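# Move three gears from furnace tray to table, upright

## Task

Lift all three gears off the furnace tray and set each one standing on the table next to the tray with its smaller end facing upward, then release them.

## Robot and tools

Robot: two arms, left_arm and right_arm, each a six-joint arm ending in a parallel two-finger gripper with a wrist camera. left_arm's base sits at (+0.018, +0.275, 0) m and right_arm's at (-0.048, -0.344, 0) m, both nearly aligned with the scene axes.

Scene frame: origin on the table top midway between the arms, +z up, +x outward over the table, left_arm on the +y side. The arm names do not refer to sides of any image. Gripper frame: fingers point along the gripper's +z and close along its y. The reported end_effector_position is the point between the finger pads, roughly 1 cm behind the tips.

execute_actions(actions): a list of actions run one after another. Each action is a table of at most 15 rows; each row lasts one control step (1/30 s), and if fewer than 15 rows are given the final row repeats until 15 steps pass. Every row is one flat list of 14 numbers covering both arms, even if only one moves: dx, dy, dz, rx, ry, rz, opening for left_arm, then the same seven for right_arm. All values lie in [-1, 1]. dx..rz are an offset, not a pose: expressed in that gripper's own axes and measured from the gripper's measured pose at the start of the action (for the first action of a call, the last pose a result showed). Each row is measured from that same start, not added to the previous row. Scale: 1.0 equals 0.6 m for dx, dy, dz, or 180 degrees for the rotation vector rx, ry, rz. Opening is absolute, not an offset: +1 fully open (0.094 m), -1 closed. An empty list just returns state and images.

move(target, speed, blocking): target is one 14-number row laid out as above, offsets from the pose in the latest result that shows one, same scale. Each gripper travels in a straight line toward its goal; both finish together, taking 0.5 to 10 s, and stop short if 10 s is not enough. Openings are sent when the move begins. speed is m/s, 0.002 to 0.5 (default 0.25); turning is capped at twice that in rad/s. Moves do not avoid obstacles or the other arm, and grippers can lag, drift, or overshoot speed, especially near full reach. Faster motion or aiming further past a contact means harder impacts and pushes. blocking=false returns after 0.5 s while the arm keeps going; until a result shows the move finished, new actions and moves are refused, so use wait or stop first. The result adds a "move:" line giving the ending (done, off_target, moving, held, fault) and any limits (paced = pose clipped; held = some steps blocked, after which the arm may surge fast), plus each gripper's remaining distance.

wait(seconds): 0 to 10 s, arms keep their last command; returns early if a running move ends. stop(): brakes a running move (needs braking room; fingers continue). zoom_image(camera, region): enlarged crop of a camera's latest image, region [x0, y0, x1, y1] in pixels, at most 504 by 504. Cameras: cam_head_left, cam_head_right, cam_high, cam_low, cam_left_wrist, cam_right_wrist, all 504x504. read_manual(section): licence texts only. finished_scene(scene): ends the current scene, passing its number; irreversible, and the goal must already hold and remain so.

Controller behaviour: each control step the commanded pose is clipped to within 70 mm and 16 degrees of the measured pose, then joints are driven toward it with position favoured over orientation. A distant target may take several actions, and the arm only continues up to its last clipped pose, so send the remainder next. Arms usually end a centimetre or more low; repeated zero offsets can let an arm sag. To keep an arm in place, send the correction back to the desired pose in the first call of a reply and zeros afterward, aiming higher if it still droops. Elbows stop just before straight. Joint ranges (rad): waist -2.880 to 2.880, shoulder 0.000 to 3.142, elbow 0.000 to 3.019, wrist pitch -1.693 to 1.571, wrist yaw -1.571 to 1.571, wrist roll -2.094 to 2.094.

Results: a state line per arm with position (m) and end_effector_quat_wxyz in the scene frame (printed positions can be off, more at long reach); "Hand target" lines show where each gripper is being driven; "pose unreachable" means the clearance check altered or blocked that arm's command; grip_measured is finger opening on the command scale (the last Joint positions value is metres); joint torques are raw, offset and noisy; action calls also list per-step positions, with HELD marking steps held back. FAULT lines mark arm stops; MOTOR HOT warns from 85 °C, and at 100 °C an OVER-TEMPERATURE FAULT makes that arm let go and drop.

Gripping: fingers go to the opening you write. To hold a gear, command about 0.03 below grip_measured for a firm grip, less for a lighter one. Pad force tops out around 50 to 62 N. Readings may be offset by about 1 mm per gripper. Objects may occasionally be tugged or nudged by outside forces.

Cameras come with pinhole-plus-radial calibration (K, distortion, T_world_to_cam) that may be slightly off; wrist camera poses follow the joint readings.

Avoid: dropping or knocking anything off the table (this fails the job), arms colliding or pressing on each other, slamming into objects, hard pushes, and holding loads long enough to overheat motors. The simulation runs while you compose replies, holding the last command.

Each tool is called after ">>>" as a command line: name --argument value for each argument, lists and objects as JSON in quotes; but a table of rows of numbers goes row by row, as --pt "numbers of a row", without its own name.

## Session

>>> execute_actions --actions '[]'

Scene clock: 0.00 s.
left_arm: end_effector_position=(+0.2439, -0.2678, +0.1257) grip_measured=+1.000 end_effector_quat_wxyz=(-0.184, -0.383, +0.865, -0.266) | right_arm: end_effector_position=(+0.8113, -0.4779, +0.3459) grip_measured=+1.000 end_effector_quat_wxyz=(+0.545, -0.297, +0.759, +0.196)
Joint positions: left_arm=[-1.086  1.669  1.193 -0.559  0.404 -2.006  0.094] | right_arm=[-0.454  2.406  2.699 -0.89  -0.945 -0.531  0.094]
Joint velocities: left_arm=[ 0.005 -0.015 -0.002 -0.002  0.037 -0.095  0.   ] | right_arm=[ 0.005  0.005 -0.012 -0.012 -0.037  0.037  0.   ]
Joint torques (N m, as the arm reports them, + toward a larger angle): no reading
Motor temperatures (°C, as the motors report them): left_arm=[24 25 26 28 26 25] | right_arm=[28 28 28 27 26 26]
Hand target (left_arm): +0.248, -0.275, +0.134; -0.183, -0.380, +0.864, -0.276
Hand target (right_arm): +0.808, -0.477, +0.375; +0.561, -0.306, +0.747, +0.183
camera_calibration (this result's frames):
cam_left_wrist: T_world_to_cam=[[0.758221, -0.565868, 0.323873, -0.37913], [-0.460466, -0.113069, 0.880447, -0.0259744], [-0.461597, -0.816706, -0.346295, 0.0609959], [0, 0, 0, 1]] pos_world=[0.303659, -0.167659, 0.166782]
cam_right_wrist: T_world_to_cam=[[0.670917, -0.740581, 0.0375592, -0.914625], [-0.59119, -0.56478, -0.575777, 0.416108], [0.447622, 0.364094, -0.816744, 0.220718], [0, 0, 0, 1]] pos_world=[0.760838, -0.522706, 0.454208]

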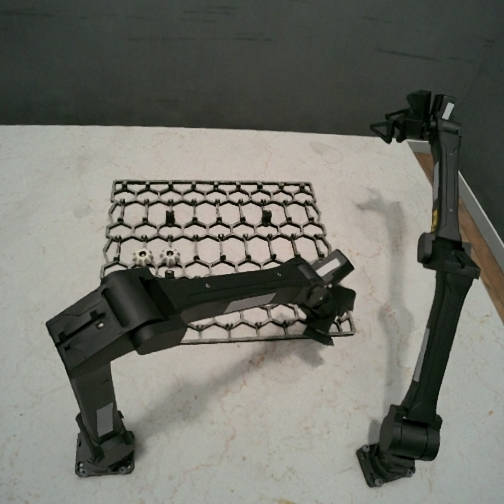

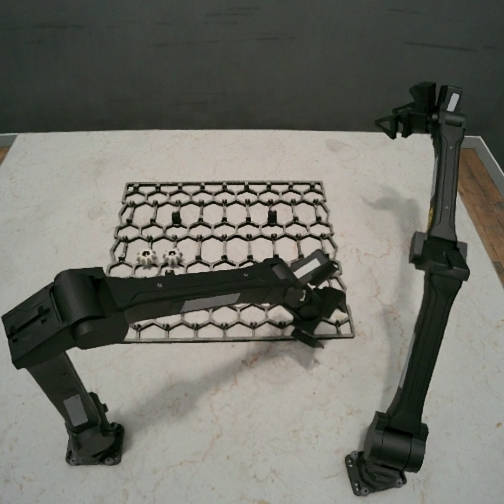

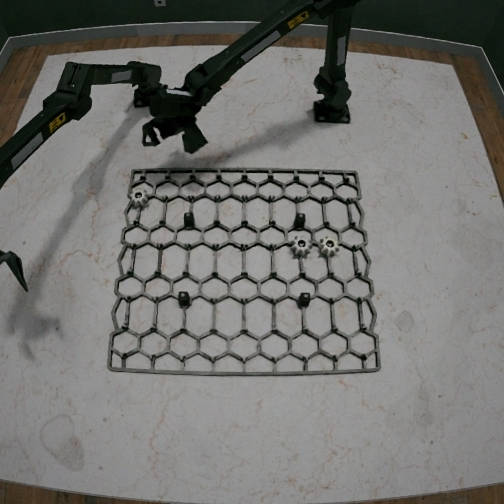

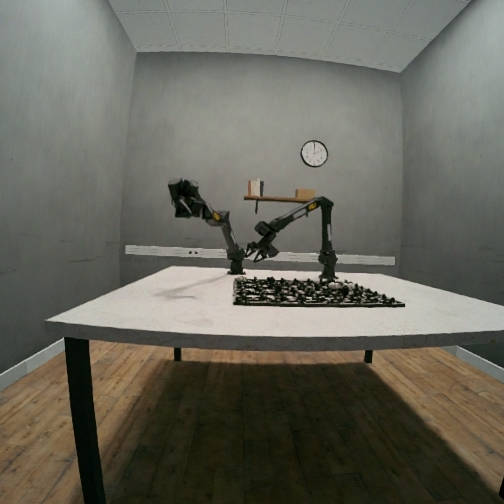

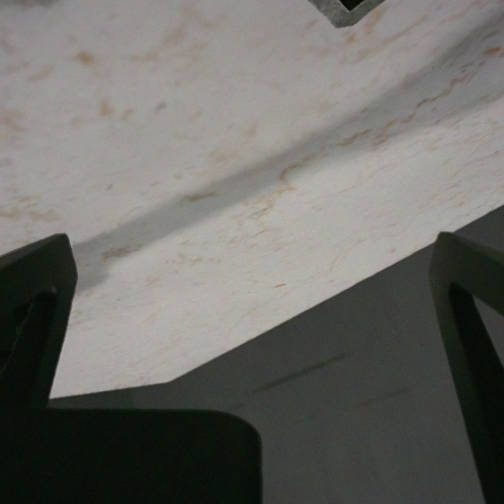

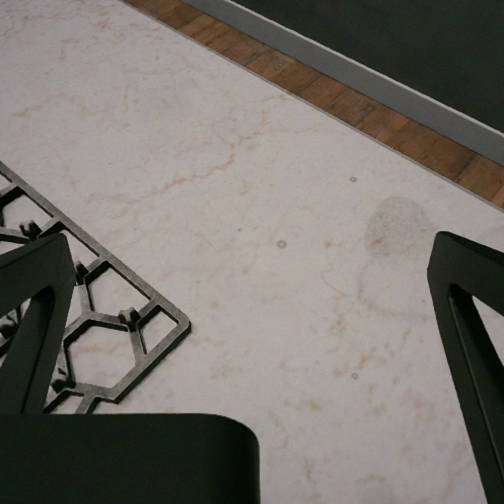

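>>> zoom_image --camera "cam_high" --region '[100, 160, 400, 300]'

Region (100, 160, 400, 300) of cam_high's 504x504 image, scaled by 1.680, with more detail than that image has; it fills the top 235 rows of this view, and the rest is white.

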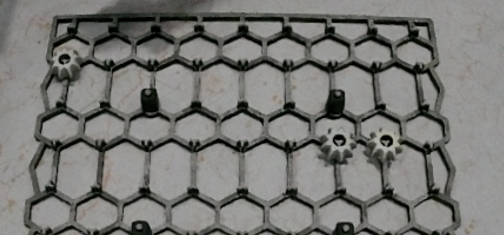

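>>> move --target '[-0.776,0.064,-0.547,-0.038,-0.211,-0.226,1, 0.428,0.656,-0.188,0.136,0.378,0.206,1]'

Scene clock: 4.27 s.
left_arm: end_effector_position=(+0.5422, +0.2124, +0.1316) grip_measured=+1.000 end_effector_quat_wxyz=(+0.006, +0.713, -0.701, +0.010) | right_arm: end_effector_position=(+0.4142, -0.3192, +0.1214) grip_measured=+1.000 end_effector_quat_wxyz=(-0.010, -0.003, +1.000, +0.005)
Joint positions: left_arm=[-0.137  1.763  1.465 -1.264  0.022 -1.699  0.094] | right_arm=[-0.087  1.628  1.26  -1.222 -0.01   0.046  0.094]
Joint velocities: left_arm=[-0.015 -0.005 -0.002 -0.007 -0.095 -0.066  0.   ] | right_arm=[-0.005 -0.005  0.002 -0.007 -0.022  0.066  0.   ]
Joint torques (N m, as the arm reports them, + toward a larger angle): left_arm=[ -0.71 -15.26  13.77  -0.29  -0.24   0.08] | right_arm=[ -2.21 -15.87   8.33  -0.27   0.2    0.03]
Motor temperatures (°C, as the motors report them): left_arm=[24 25 27 28 26 25] | right_arm=[28 28 29 27 26 26]
Hand target (left_arm): +0.554, +0.211, +0.132; +0.004, +0.710, -0.704, +0.010
Hand target (right_arm): +0.411, -0.316, +0.134; +0.000, -0.003, +1.000, +0.003
Off the commanded pose (left_arm): 0.008 m, 2 deg.
Off the commanded pose (right_arm): 0.011 m, 1 deg.
move: off_target (right_arm)
camera_calibration (this result's frames):
cam_left_wrist: T_world_to_cam=[[0.999871, 0.0134377, 0.00874231, -0.548054], [0.0056069, -0.804019, 0.594577, 0.0921906], [0.0150187, -0.594451, -0.803991, 0.347536], [0, 0, 0, 1]] pos_world=[0.542247, 0.288081, 0.229393]
cam_right_wrist: T_world_to_cam=[[0.019966, -0.999694, -0.0145761, -0.329], [-0.801881, -0.0247194, 0.596972, 0.259015], [-0.59715, -0.000230849, -0.80213, 0.472058], [0, 0, 0, 1]] pos_world=[0.496157, -0.322388, 0.219231]

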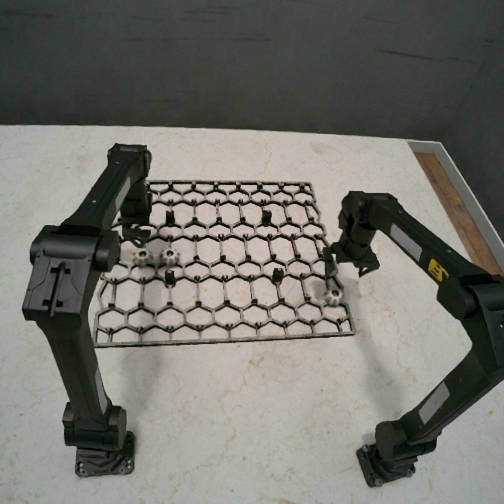

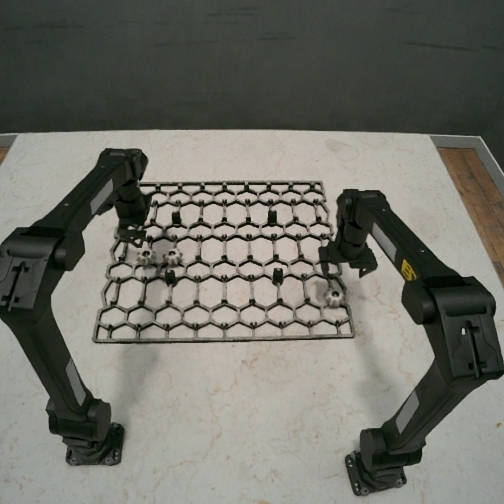

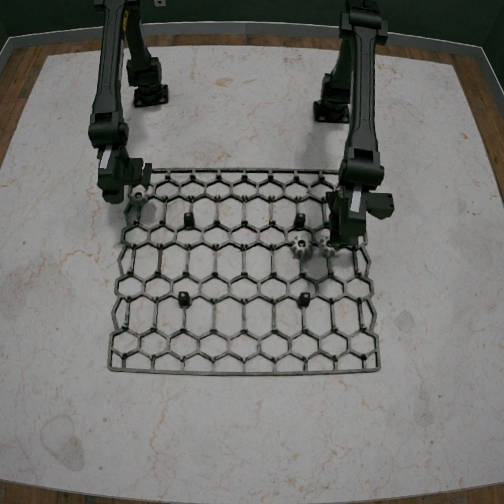

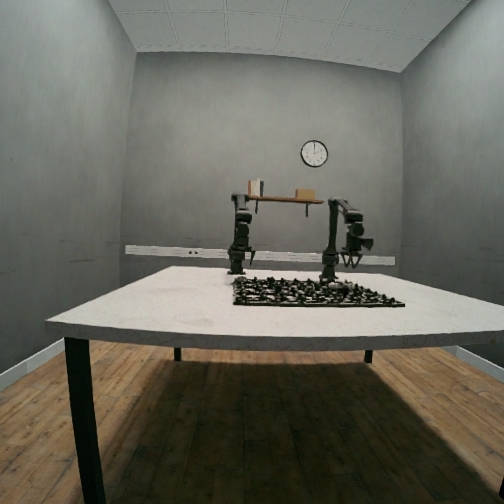

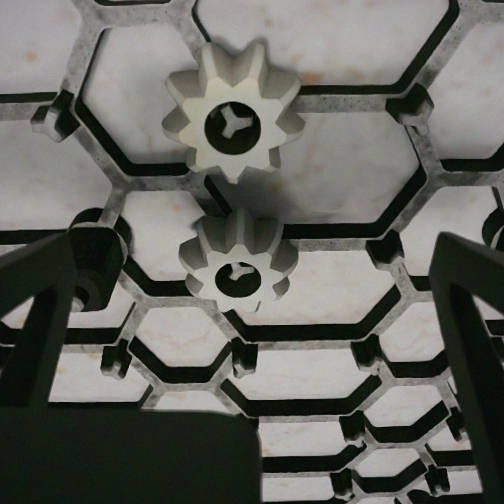

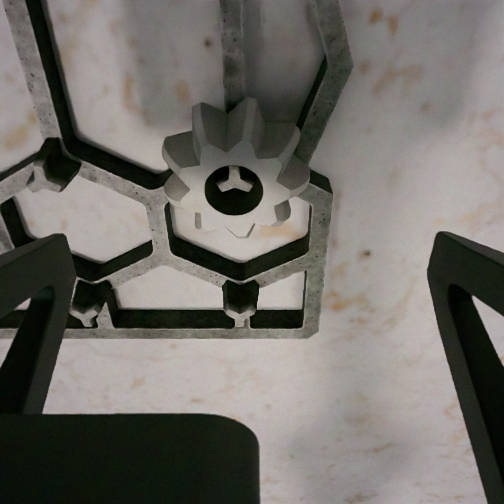

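>>> move --target '[0,0.008,0.185,0,0,0,1, 0.025,0.012,0.145,0,0,0,1]' --speed 0.1

Scene clock: 5.97 s.
left_arm: end_effector_position=(+0.5388, +0.2128, +0.0330) grip_measured=+1.000 end_effector_quat_wxyz=(+0.002, +0.713, -0.701, +0.016) | right_arm: end_effector_position=(+0.3987, -0.3182, +0.0404) grip_measured=+1.000 end_effector_quat_wxyz=(-0.008, +0.001, +1.000, +0.005)
Joint positions: left_arm=[-0.137  1.851  1.309 -1.007  0.022 -1.699  0.094] | right_arm=[-0.084  1.688  1.098 -0.995 -0.01   0.058  0.094]
Joint velocities: left_arm=[-0.015 -0.015  0.002 -0.017  0.007 -0.037  0.   ] | right_arm=[ 0.005 -0.015  0.002 -0.017 -0.022  0.095  0.   ]
Joint torques (N m, as the arm reports them, + toward a larger angle): left_arm=[ -0.65 -16.52   8.81   0.67  -0.2   -0.01] | right_arm=[ -1.47 -12.51   7.07   0.38   0.08   0.04]
Motor temperatures (°C, as the motors report them): left_arm=[24 25 27 28 26 25] | right_arm=[28 28 29 27 26 26]
Hand target (left_arm): +0.540, +0.211, +0.020; +0.006, +0.713, -0.701, +0.011
Hand target (right_arm): +0.397, -0.311, +0.035; -0.010, -0.003, +1.000, +0.005
Off the commanded pose (left_arm): 0.013 m, 1 deg.
Off the commanded pose (right_arm): 0.009 m, 1 deg.
move: off_target (left_arm)
camera_calibration (this result's frames):
cam_left_wrist: T_world_to_cam=[[0.999668, 0.0134605, 0.021988, -0.544117], [-0.00229049, -0.803134, 0.595794, 0.155167], [0.025679, -0.595646, -0.802836, 0.263016], [0, 0, 0, 1]] pos_world=[0.537538, 0.288609, 0.130676]
cam_right_wrist: T_world_to_cam=[[0.0120241, -0.999822, -0.0145458, -0.325842], [-0.804708, -0.0183105, 0.593389, 0.298304], [-0.593549, 0.00457017, -0.804785, 0.397964], [0, 0, 0, 1]] pos_world=[0.480177, -0.322141, 0.138526]

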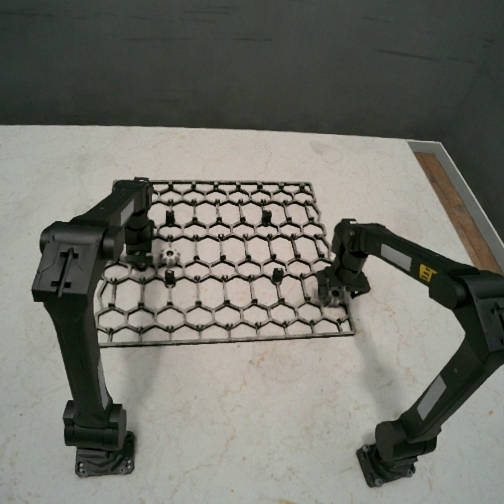

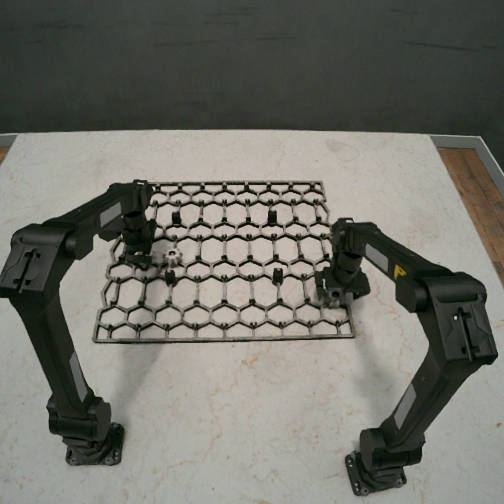

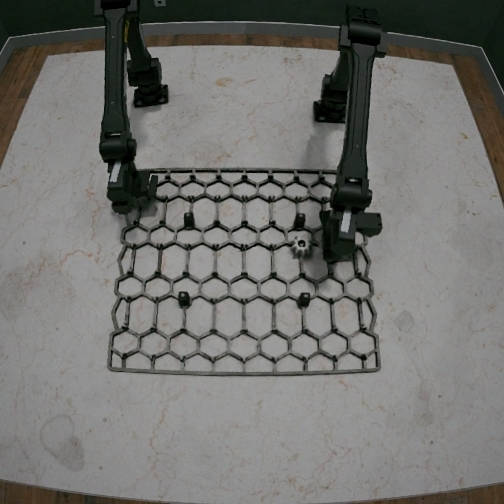

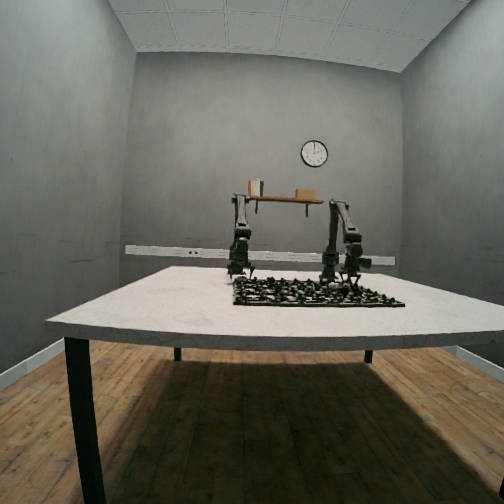

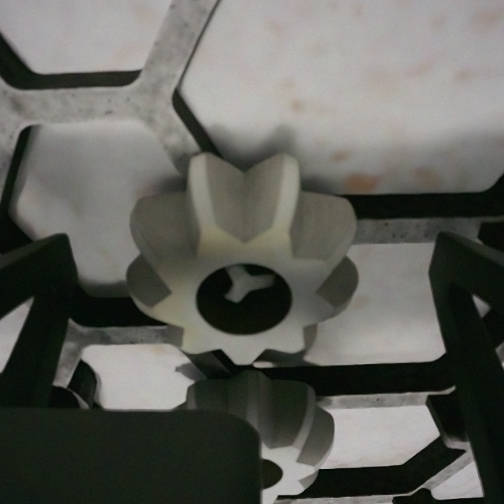

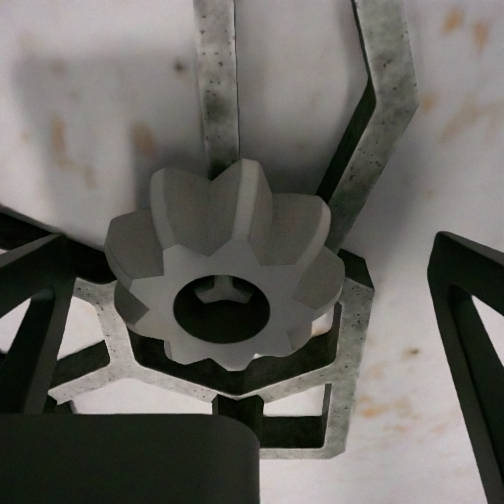

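>>> move --target '[-0.028,0,0.02,0,0,0,1, -0.025,0.025,0.015,0,0,0,1]' --speed 0.06

>>> move --target '[0,0,0,0,0,0,-1, 0,0,0,0,0,0,-1]'

>>> move --target '[0,0,-0.17,0,0,0,-1, 0,0,-0.17,0,-0.02,0,-1]' --speed 0.12

Scene clock: 6.93 s.
left_arm: end_effector_position=(+0.5378, +0.2255, +0.0280) grip_measured=+1.000 end_effector_quat_wxyz=(+0.001, +0.713, -0.701, +0.017) | right_arm: end_effector_position=(+0.3970, -0.3140, +0.0273) grip_measured=+1.000 end_effector_quat_wxyz=(-0.020, +0.008, +1.000, +0.004)
Joint positions: left_arm=[-0.113  1.851  1.294 -0.989  0.022 -1.677  0.094] | right_arm=[-0.074  1.719  1.099 -0.99  -0.01   0.081  0.094]
Joint velocities: left_arm=[-0.015 -0.015 -0.022  0.007  0.037 -0.051  0.   ] | right_arm=[ 0.015 -0.005 -0.012 -0.012 -0.066 -0.022  0.   ]
Joint torques (N m, as the arm reports them, + toward a larger angle): left_arm=[  0.61 -17.34   8.66   0.67  -0.13   0.14] | right_arm=[ -0.92 -12.15  10.55   0.    -0.04  -0.01]
Motor temperatures (°C, as the motors report them): left_arm=[24 25 27 28 26 25] | right_arm=[28 28 29 27 26 26]
Hand target (left_arm): +0.539, +0.229, +0.021; +0.002, +0.713, -0.701, +0.016
Hand target (right_arm): +0.413, -0.303, +0.032; -0.007, +0.001, +1.000, +0.005
Off the commanded pose (left_arm): 0.008 m, 0 deg.
Off the commanded pose (right_arm): 0.020 m, 2 deg.
move: off_target (right_arm)
camera_calibration (this result's frames):
cam_left_wrist: T_world_to_cam=[[0.99957, 0.0149925, 0.0251937, -0.543541], [-0.00296392, -0.803268, 0.595611, 0.16875], [0.029167, -0.595429, -0.802878, 0.264731], [0, 0, 0, 1]] pos_world=[0.536086, 0.301329, 0.125731]
cam_right_wrist: T_world_to_cam=[[-0.00126884, -0.999926, -0.012119, -0.316566], [-0.789364, -0.00643862, 0.613891, 0.301836], [-0.613924, 0.0103452, -0.789298, 0.395863], [0, 0, 0, 1]] pos_world=[0.480887, -0.318694, 0.123323]

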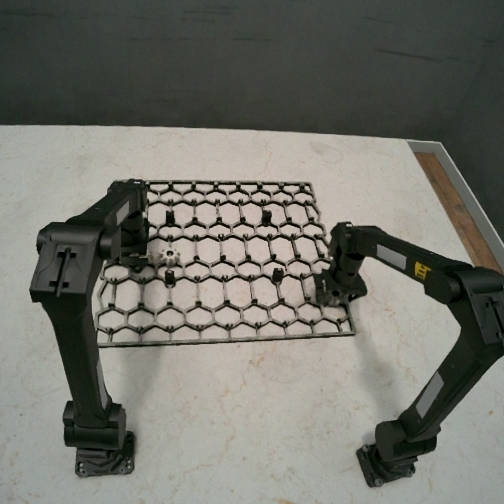

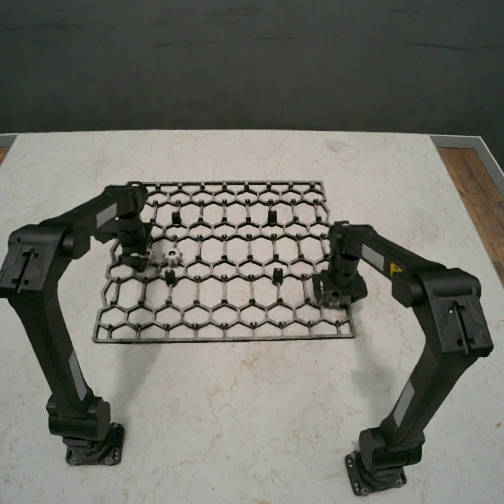

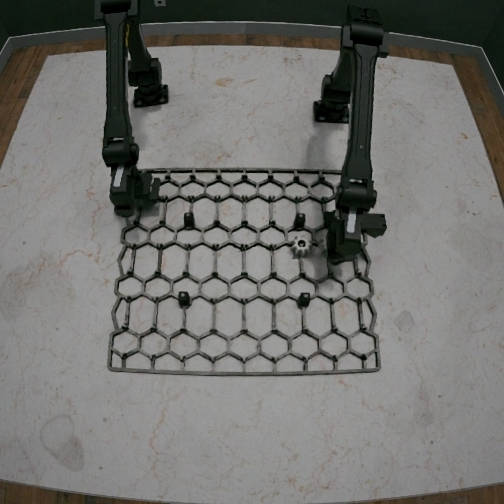

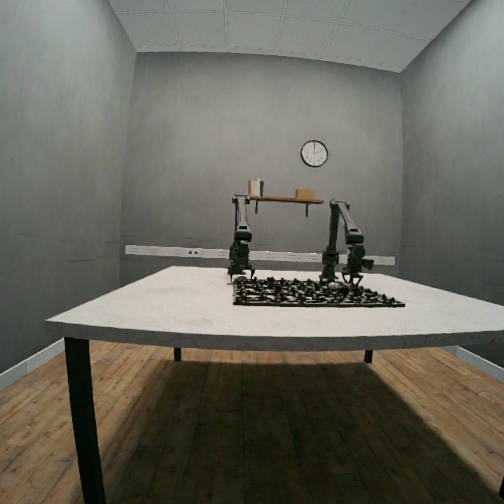

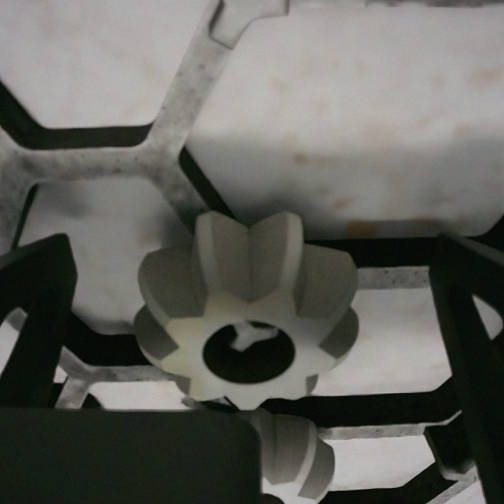

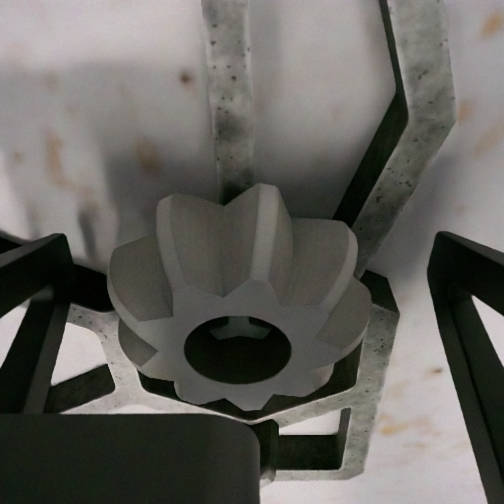

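Scene clock: 7.43 s.
left_arm: end_effector_position=(+0.5376, +0.2257, +0.0279) grip_measured=+0.087 end_effector_quat_wxyz=(+0.000, +0.713, -0.701, +0.016) | right_arm: end_effector_position=(+0.3966, -0.3145, +0.0273) grip_measured=+0.234 end_effector_quat_wxyz=(-0.021, +0.014, +1.000, +0.002)
Joint positions: left_arm=[-0.113  1.851  1.294 -0.989  0.021 -1.677  0.051] | right_arm=[-0.074  1.719  1.099 -0.992 -0.007  0.093  0.058]
Joint velocities: left_arm=[ 0.005  0.015 -0.012  0.007  0.066 -0.007 -0.001] | right_arm=[ 0.005 -0.015  0.002  0.012 -0.022 -0.022  0.001]
Joint torques (N m, as the arm reports them, + toward a larger angle): left_arm=[ -0.49 -18.09   8.79   0.07  -0.15   0.04] | right_arm=[ -3.04 -13.15   7.55  -0.04   0.02  -0.24]
Motor temperatures (°C, as the motors report them): left_arm=[24 25 27 28 26 25] | right_arm=[28 28 29 27 26 26]
Hand target (left_arm): +0.538, +0.225, +0.028; +0.001, +0.713, -0.700, +0.017
Hand target (right_arm): +0.397, -0.314, +0.027; -0.020, +0.008, +1.000, +0.004
Off the commanded pose (left_arm): 0.000 m, 0 deg.
Off the commanded pose (right_arm): 0.001 m, 1 deg.
move: done
camera_calibration (this result's frames):
cam_left_wrist: T_world_to_cam=[[0.999578, 0.0149916, 0.0248924, -0.543377], [-0.00276213, -0.80374, 0.594974, 0.168959], [0.0289267, -0.594792, -0.803359, 0.264718], [0, 0, 0, 1]] pos_world=[0.535957, 0.301397, 0.125663]
cam_right_wrist: T_world_to_cam=[[-0.0141359, -0.999862, -0.00878025, -0.312023], [-0.788259, 0.00574089, 0.615316, 0.304831], [-0.615181, 0.0156191, -0.788231, 0.39774], [0, 0, 0, 1]] pos_world=[0.480557, -0.319942, 0.123204]

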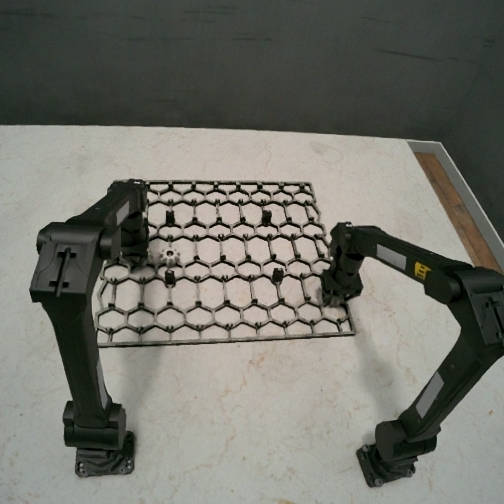

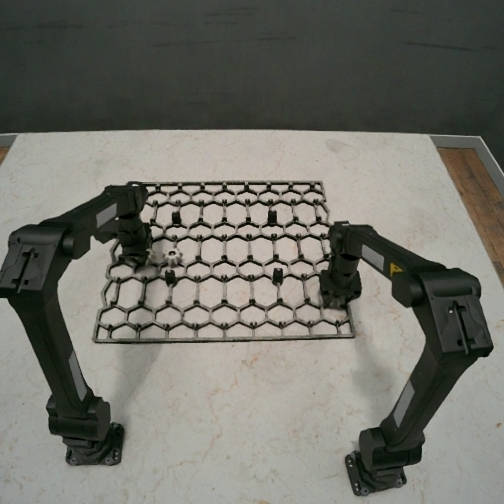

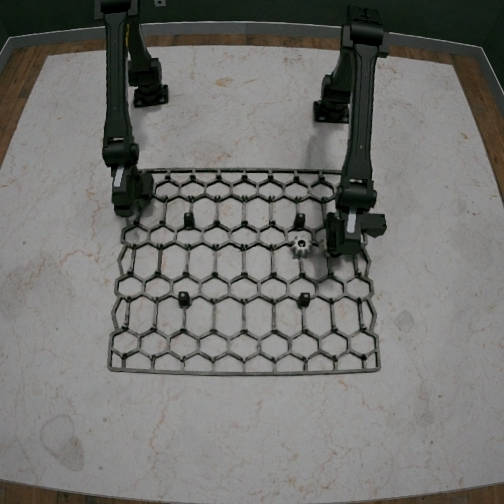

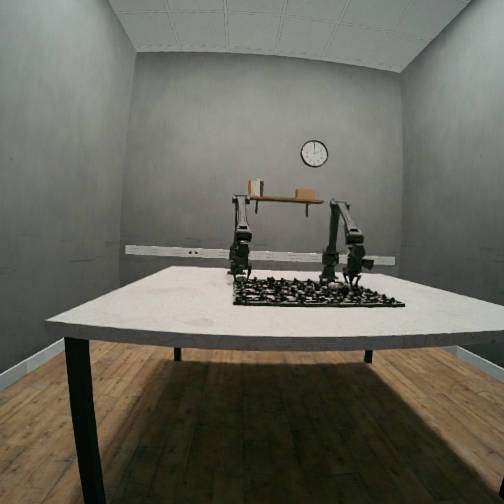

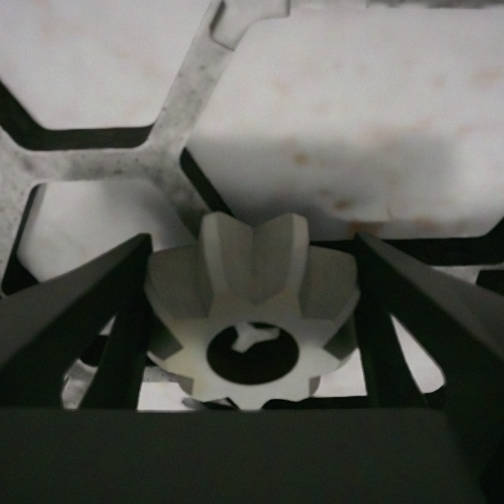

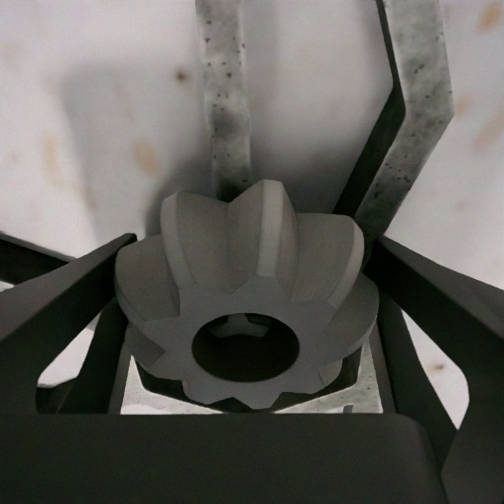

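Scene clock: 8.77 s.
left_arm: end_effector_position=(+0.5172, +0.2270, +0.1003) grip_measured=+0.087 end_effector_quat_wxyz=(+0.021, +0.714, -0.700, -0.007) | right_arm: end_effector_position=(+0.3775, -0.3160, +0.1028) grip_measured=+0.207 end_effector_quat_wxyz=(-0.022, +0.013, +1.000, +0.001)
Joint positions: left_arm=[-0.113  1.754  1.366 -1.221  0.024 -1.677  0.051] | right_arm=[-0.073  1.574  1.14  -1.182 -0.005  0.093  0.057]
Joint velocities: left_arm=[-0.005 -0.015  0.002  0.012 -0.037 -0.007  0.001] | right_arm=[-0.015 -0.005 -0.002 -0.002  0.022 -0.125 -0.001]
Joint torques (N m, as the arm reports them, + toward a larger angle): left_arm=[ -0.03 -20.19  13.69  -0.57  -0.27   0.04] | right_arm=[ -2.68 -14.67  13.44  -0.62   0.21  -0.12]
Motor temperatures (°C, as the motors report them): left_arm=[24 26 28 28 26 25] | right_arm=[28 28 29 27 26 26]
Hand target (left_arm): +0.533, +0.227, +0.130; +0.000, +0.713, -0.700, +0.016
Hand target (right_arm): +0.399, -0.316, +0.130; +0.010, +0.014, +1.000, +0.001
Off the commanded pose (left_arm): 0.035 m, 4 deg.
Off the commanded pose (right_arm): 0.035 m, 4 deg.
move: off_target (left_arm, right_arm); limits=paced
camera_calibration (this result's frames):
cam_left_wrist: T_world_to_cam=[[0.999161, 0.0154095, -0.0379504, -0.518386], [0.0348865, -0.805649, 0.591366, 0.108261], [-0.021462, -0.592193, -0.80551, 0.350004], [0, 0, 0, 1]] pos_world=[0.521686, 0.302478, 0.198237]
cam_right_wrist: T_world_to_cam=[[-0.0129122, -0.999897, -0.00632264, -0.313835], [-0.786719, 0.00625609, 0.61728, 0.242714], [-0.617177, 0.0129446, -0.786718, 0.445371], [0, 0, 0, 1]] pos_world=[0.461768, -0.321086, 0.198575]

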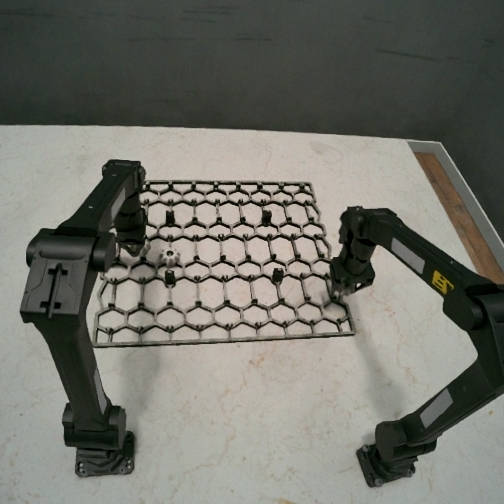

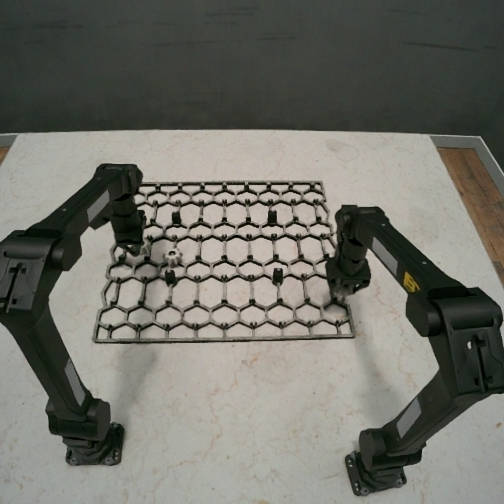

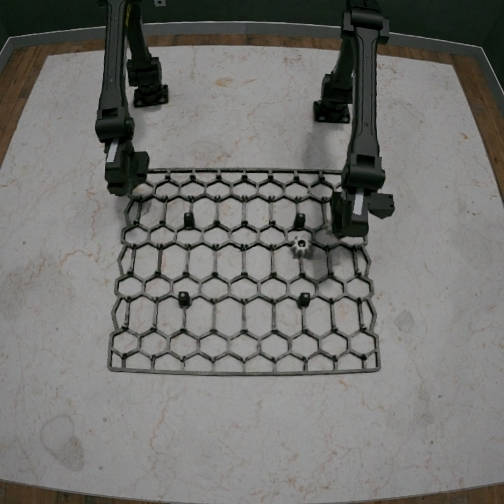

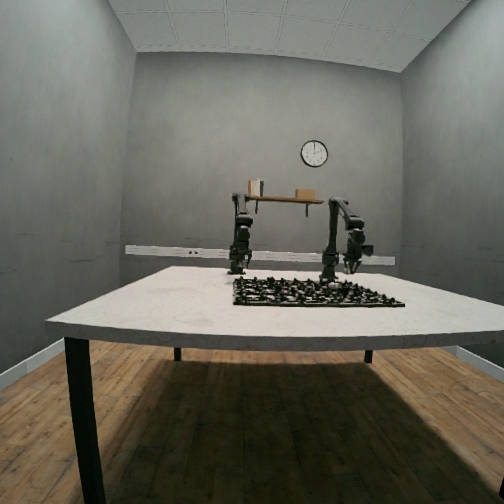

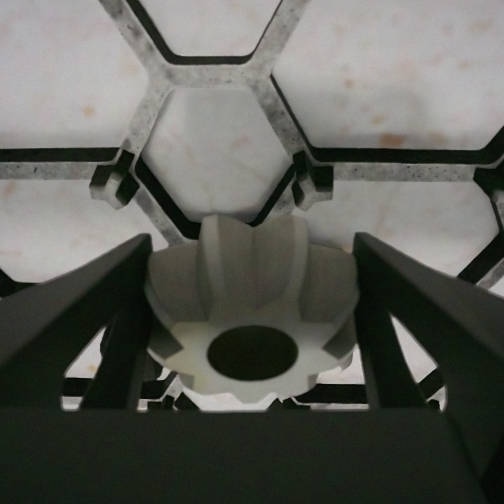

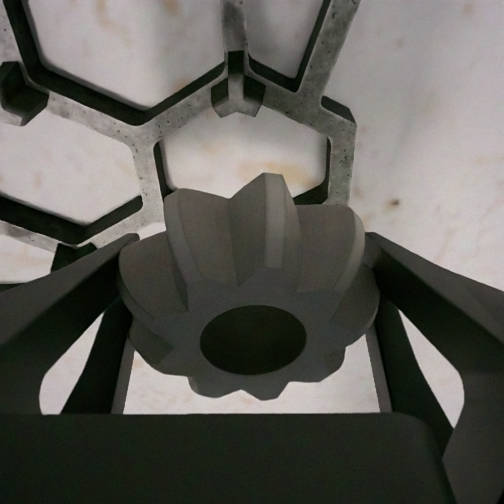

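>>> move --target '[-0.35,0,-0.02,0,0,0,-1, 0,-0.235,-0.02,0,-0.02,0,-1]' --speed 0.2

Scene clock: 10.43 s.
left_arm: end_effector_position=(+0.5003, +0.4350, +0.0997) grip_measured=+0.087 end_effector_quat_wxyz=(+0.032, +0.720, -0.694, -0.009) | right_arm: end_effector_position=(+0.3634, -0.4532, +0.0972) grip_measured=+0.207 end_effector_quat_wxyz=(-0.019, +0.017, +1.000, +0.003)
Joint positions: left_arm=[ 0.299  1.786  1.408 -1.258  0.013 -1.282  0.051] | right_arm=[-0.396  1.574  1.124 -1.159  0.003 -0.223  0.057]
Joint velocities: left_arm=[-0.005 -0.015 -0.002  0.002 -0.066 -0.007 -0.001] | right_arm=[-0.024 -0.015 -0.007 -0.007 -0.007 -0.037  0.   ]
Joint torques (N m, as the arm reports them, + toward a larger angle): left_arm=[ -1.3  -16.04  14.31  -0.54  -0.14   0.07] | right_arm=[ -2.79 -14.33   9.75   0.16   0.07  -0.17]
Motor temperatures (°C, as the motors report them): left_arm=[24 26 28 28 26 25] | right_arm=[28 28 29 27 26 26]
Hand target (left_arm): +0.517, +0.437, +0.109; +0.022, +0.714, -0.700, -0.003
Hand target (right_arm): +0.373, -0.458, +0.115; +0.008, +0.014, +1.000, -0.003
Off the commanded pose (left_arm): 0.016 m, 2 deg.
Off the commanded pose (right_arm): 0.021 m, 3 deg.
move: off_target (left_arm, right_arm)
camera_calibration (this result's frames):
cam_left_wrist: T_world_to_cam=[[0.997926, 0.0320195, -0.0558342, -0.509584], [0.0591819, -0.797496, 0.600415, 0.260138], [-0.0253025, -0.602475, -0.797737, 0.477889], [0, 0, 0, 1]] pos_world=[0.505224, 0.511692, 0.196587]
cam_right_wrist: T_world_to_cam=[[-0.0196635, -0.999744, -0.0111513, -0.448345], [-0.791361, 0.00874656, 0.611286, 0.239323], [-0.611033, 0.0208448, -0.791331, 0.435821], [0, 0, 0, 1]] pos_world=[0.446875, -0.459408, 0.193584]

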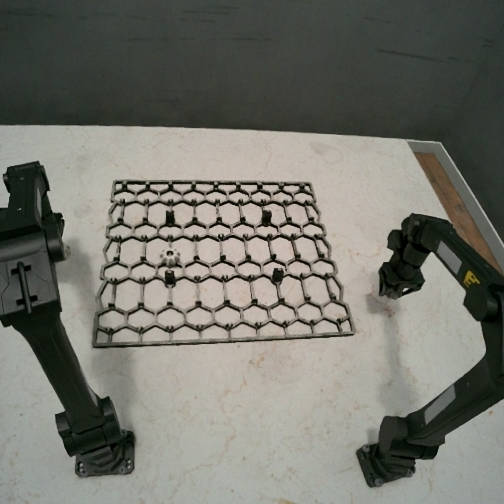

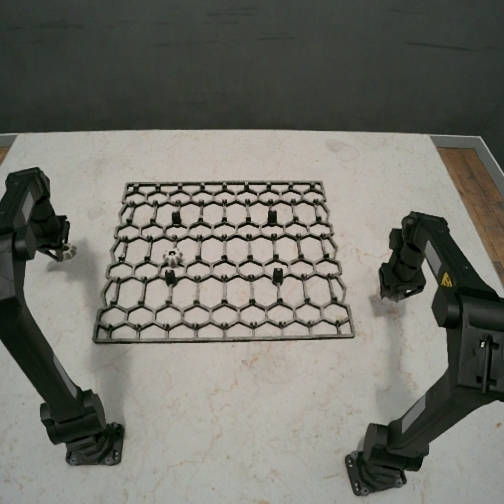

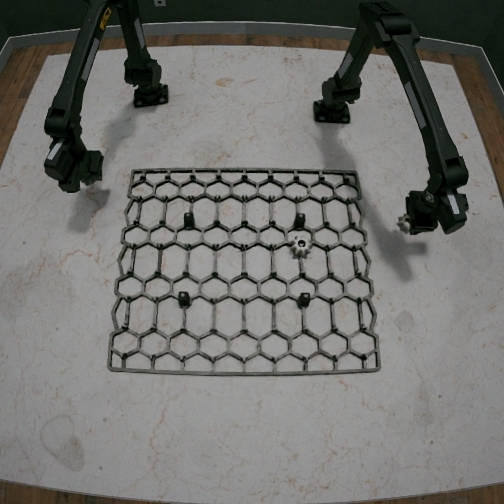

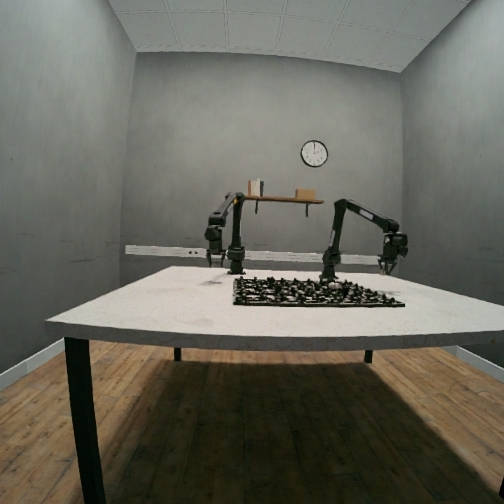

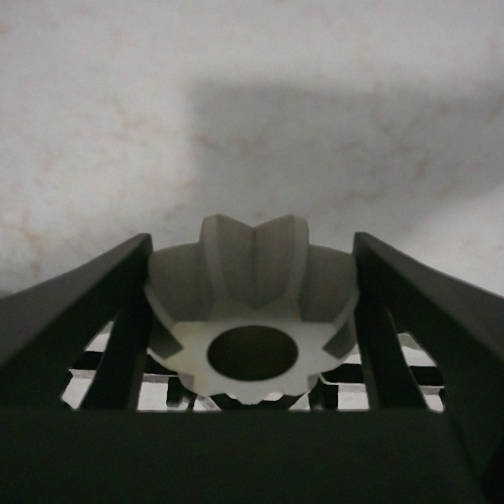

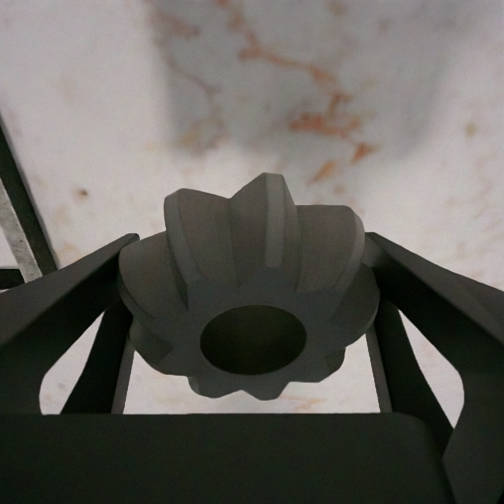

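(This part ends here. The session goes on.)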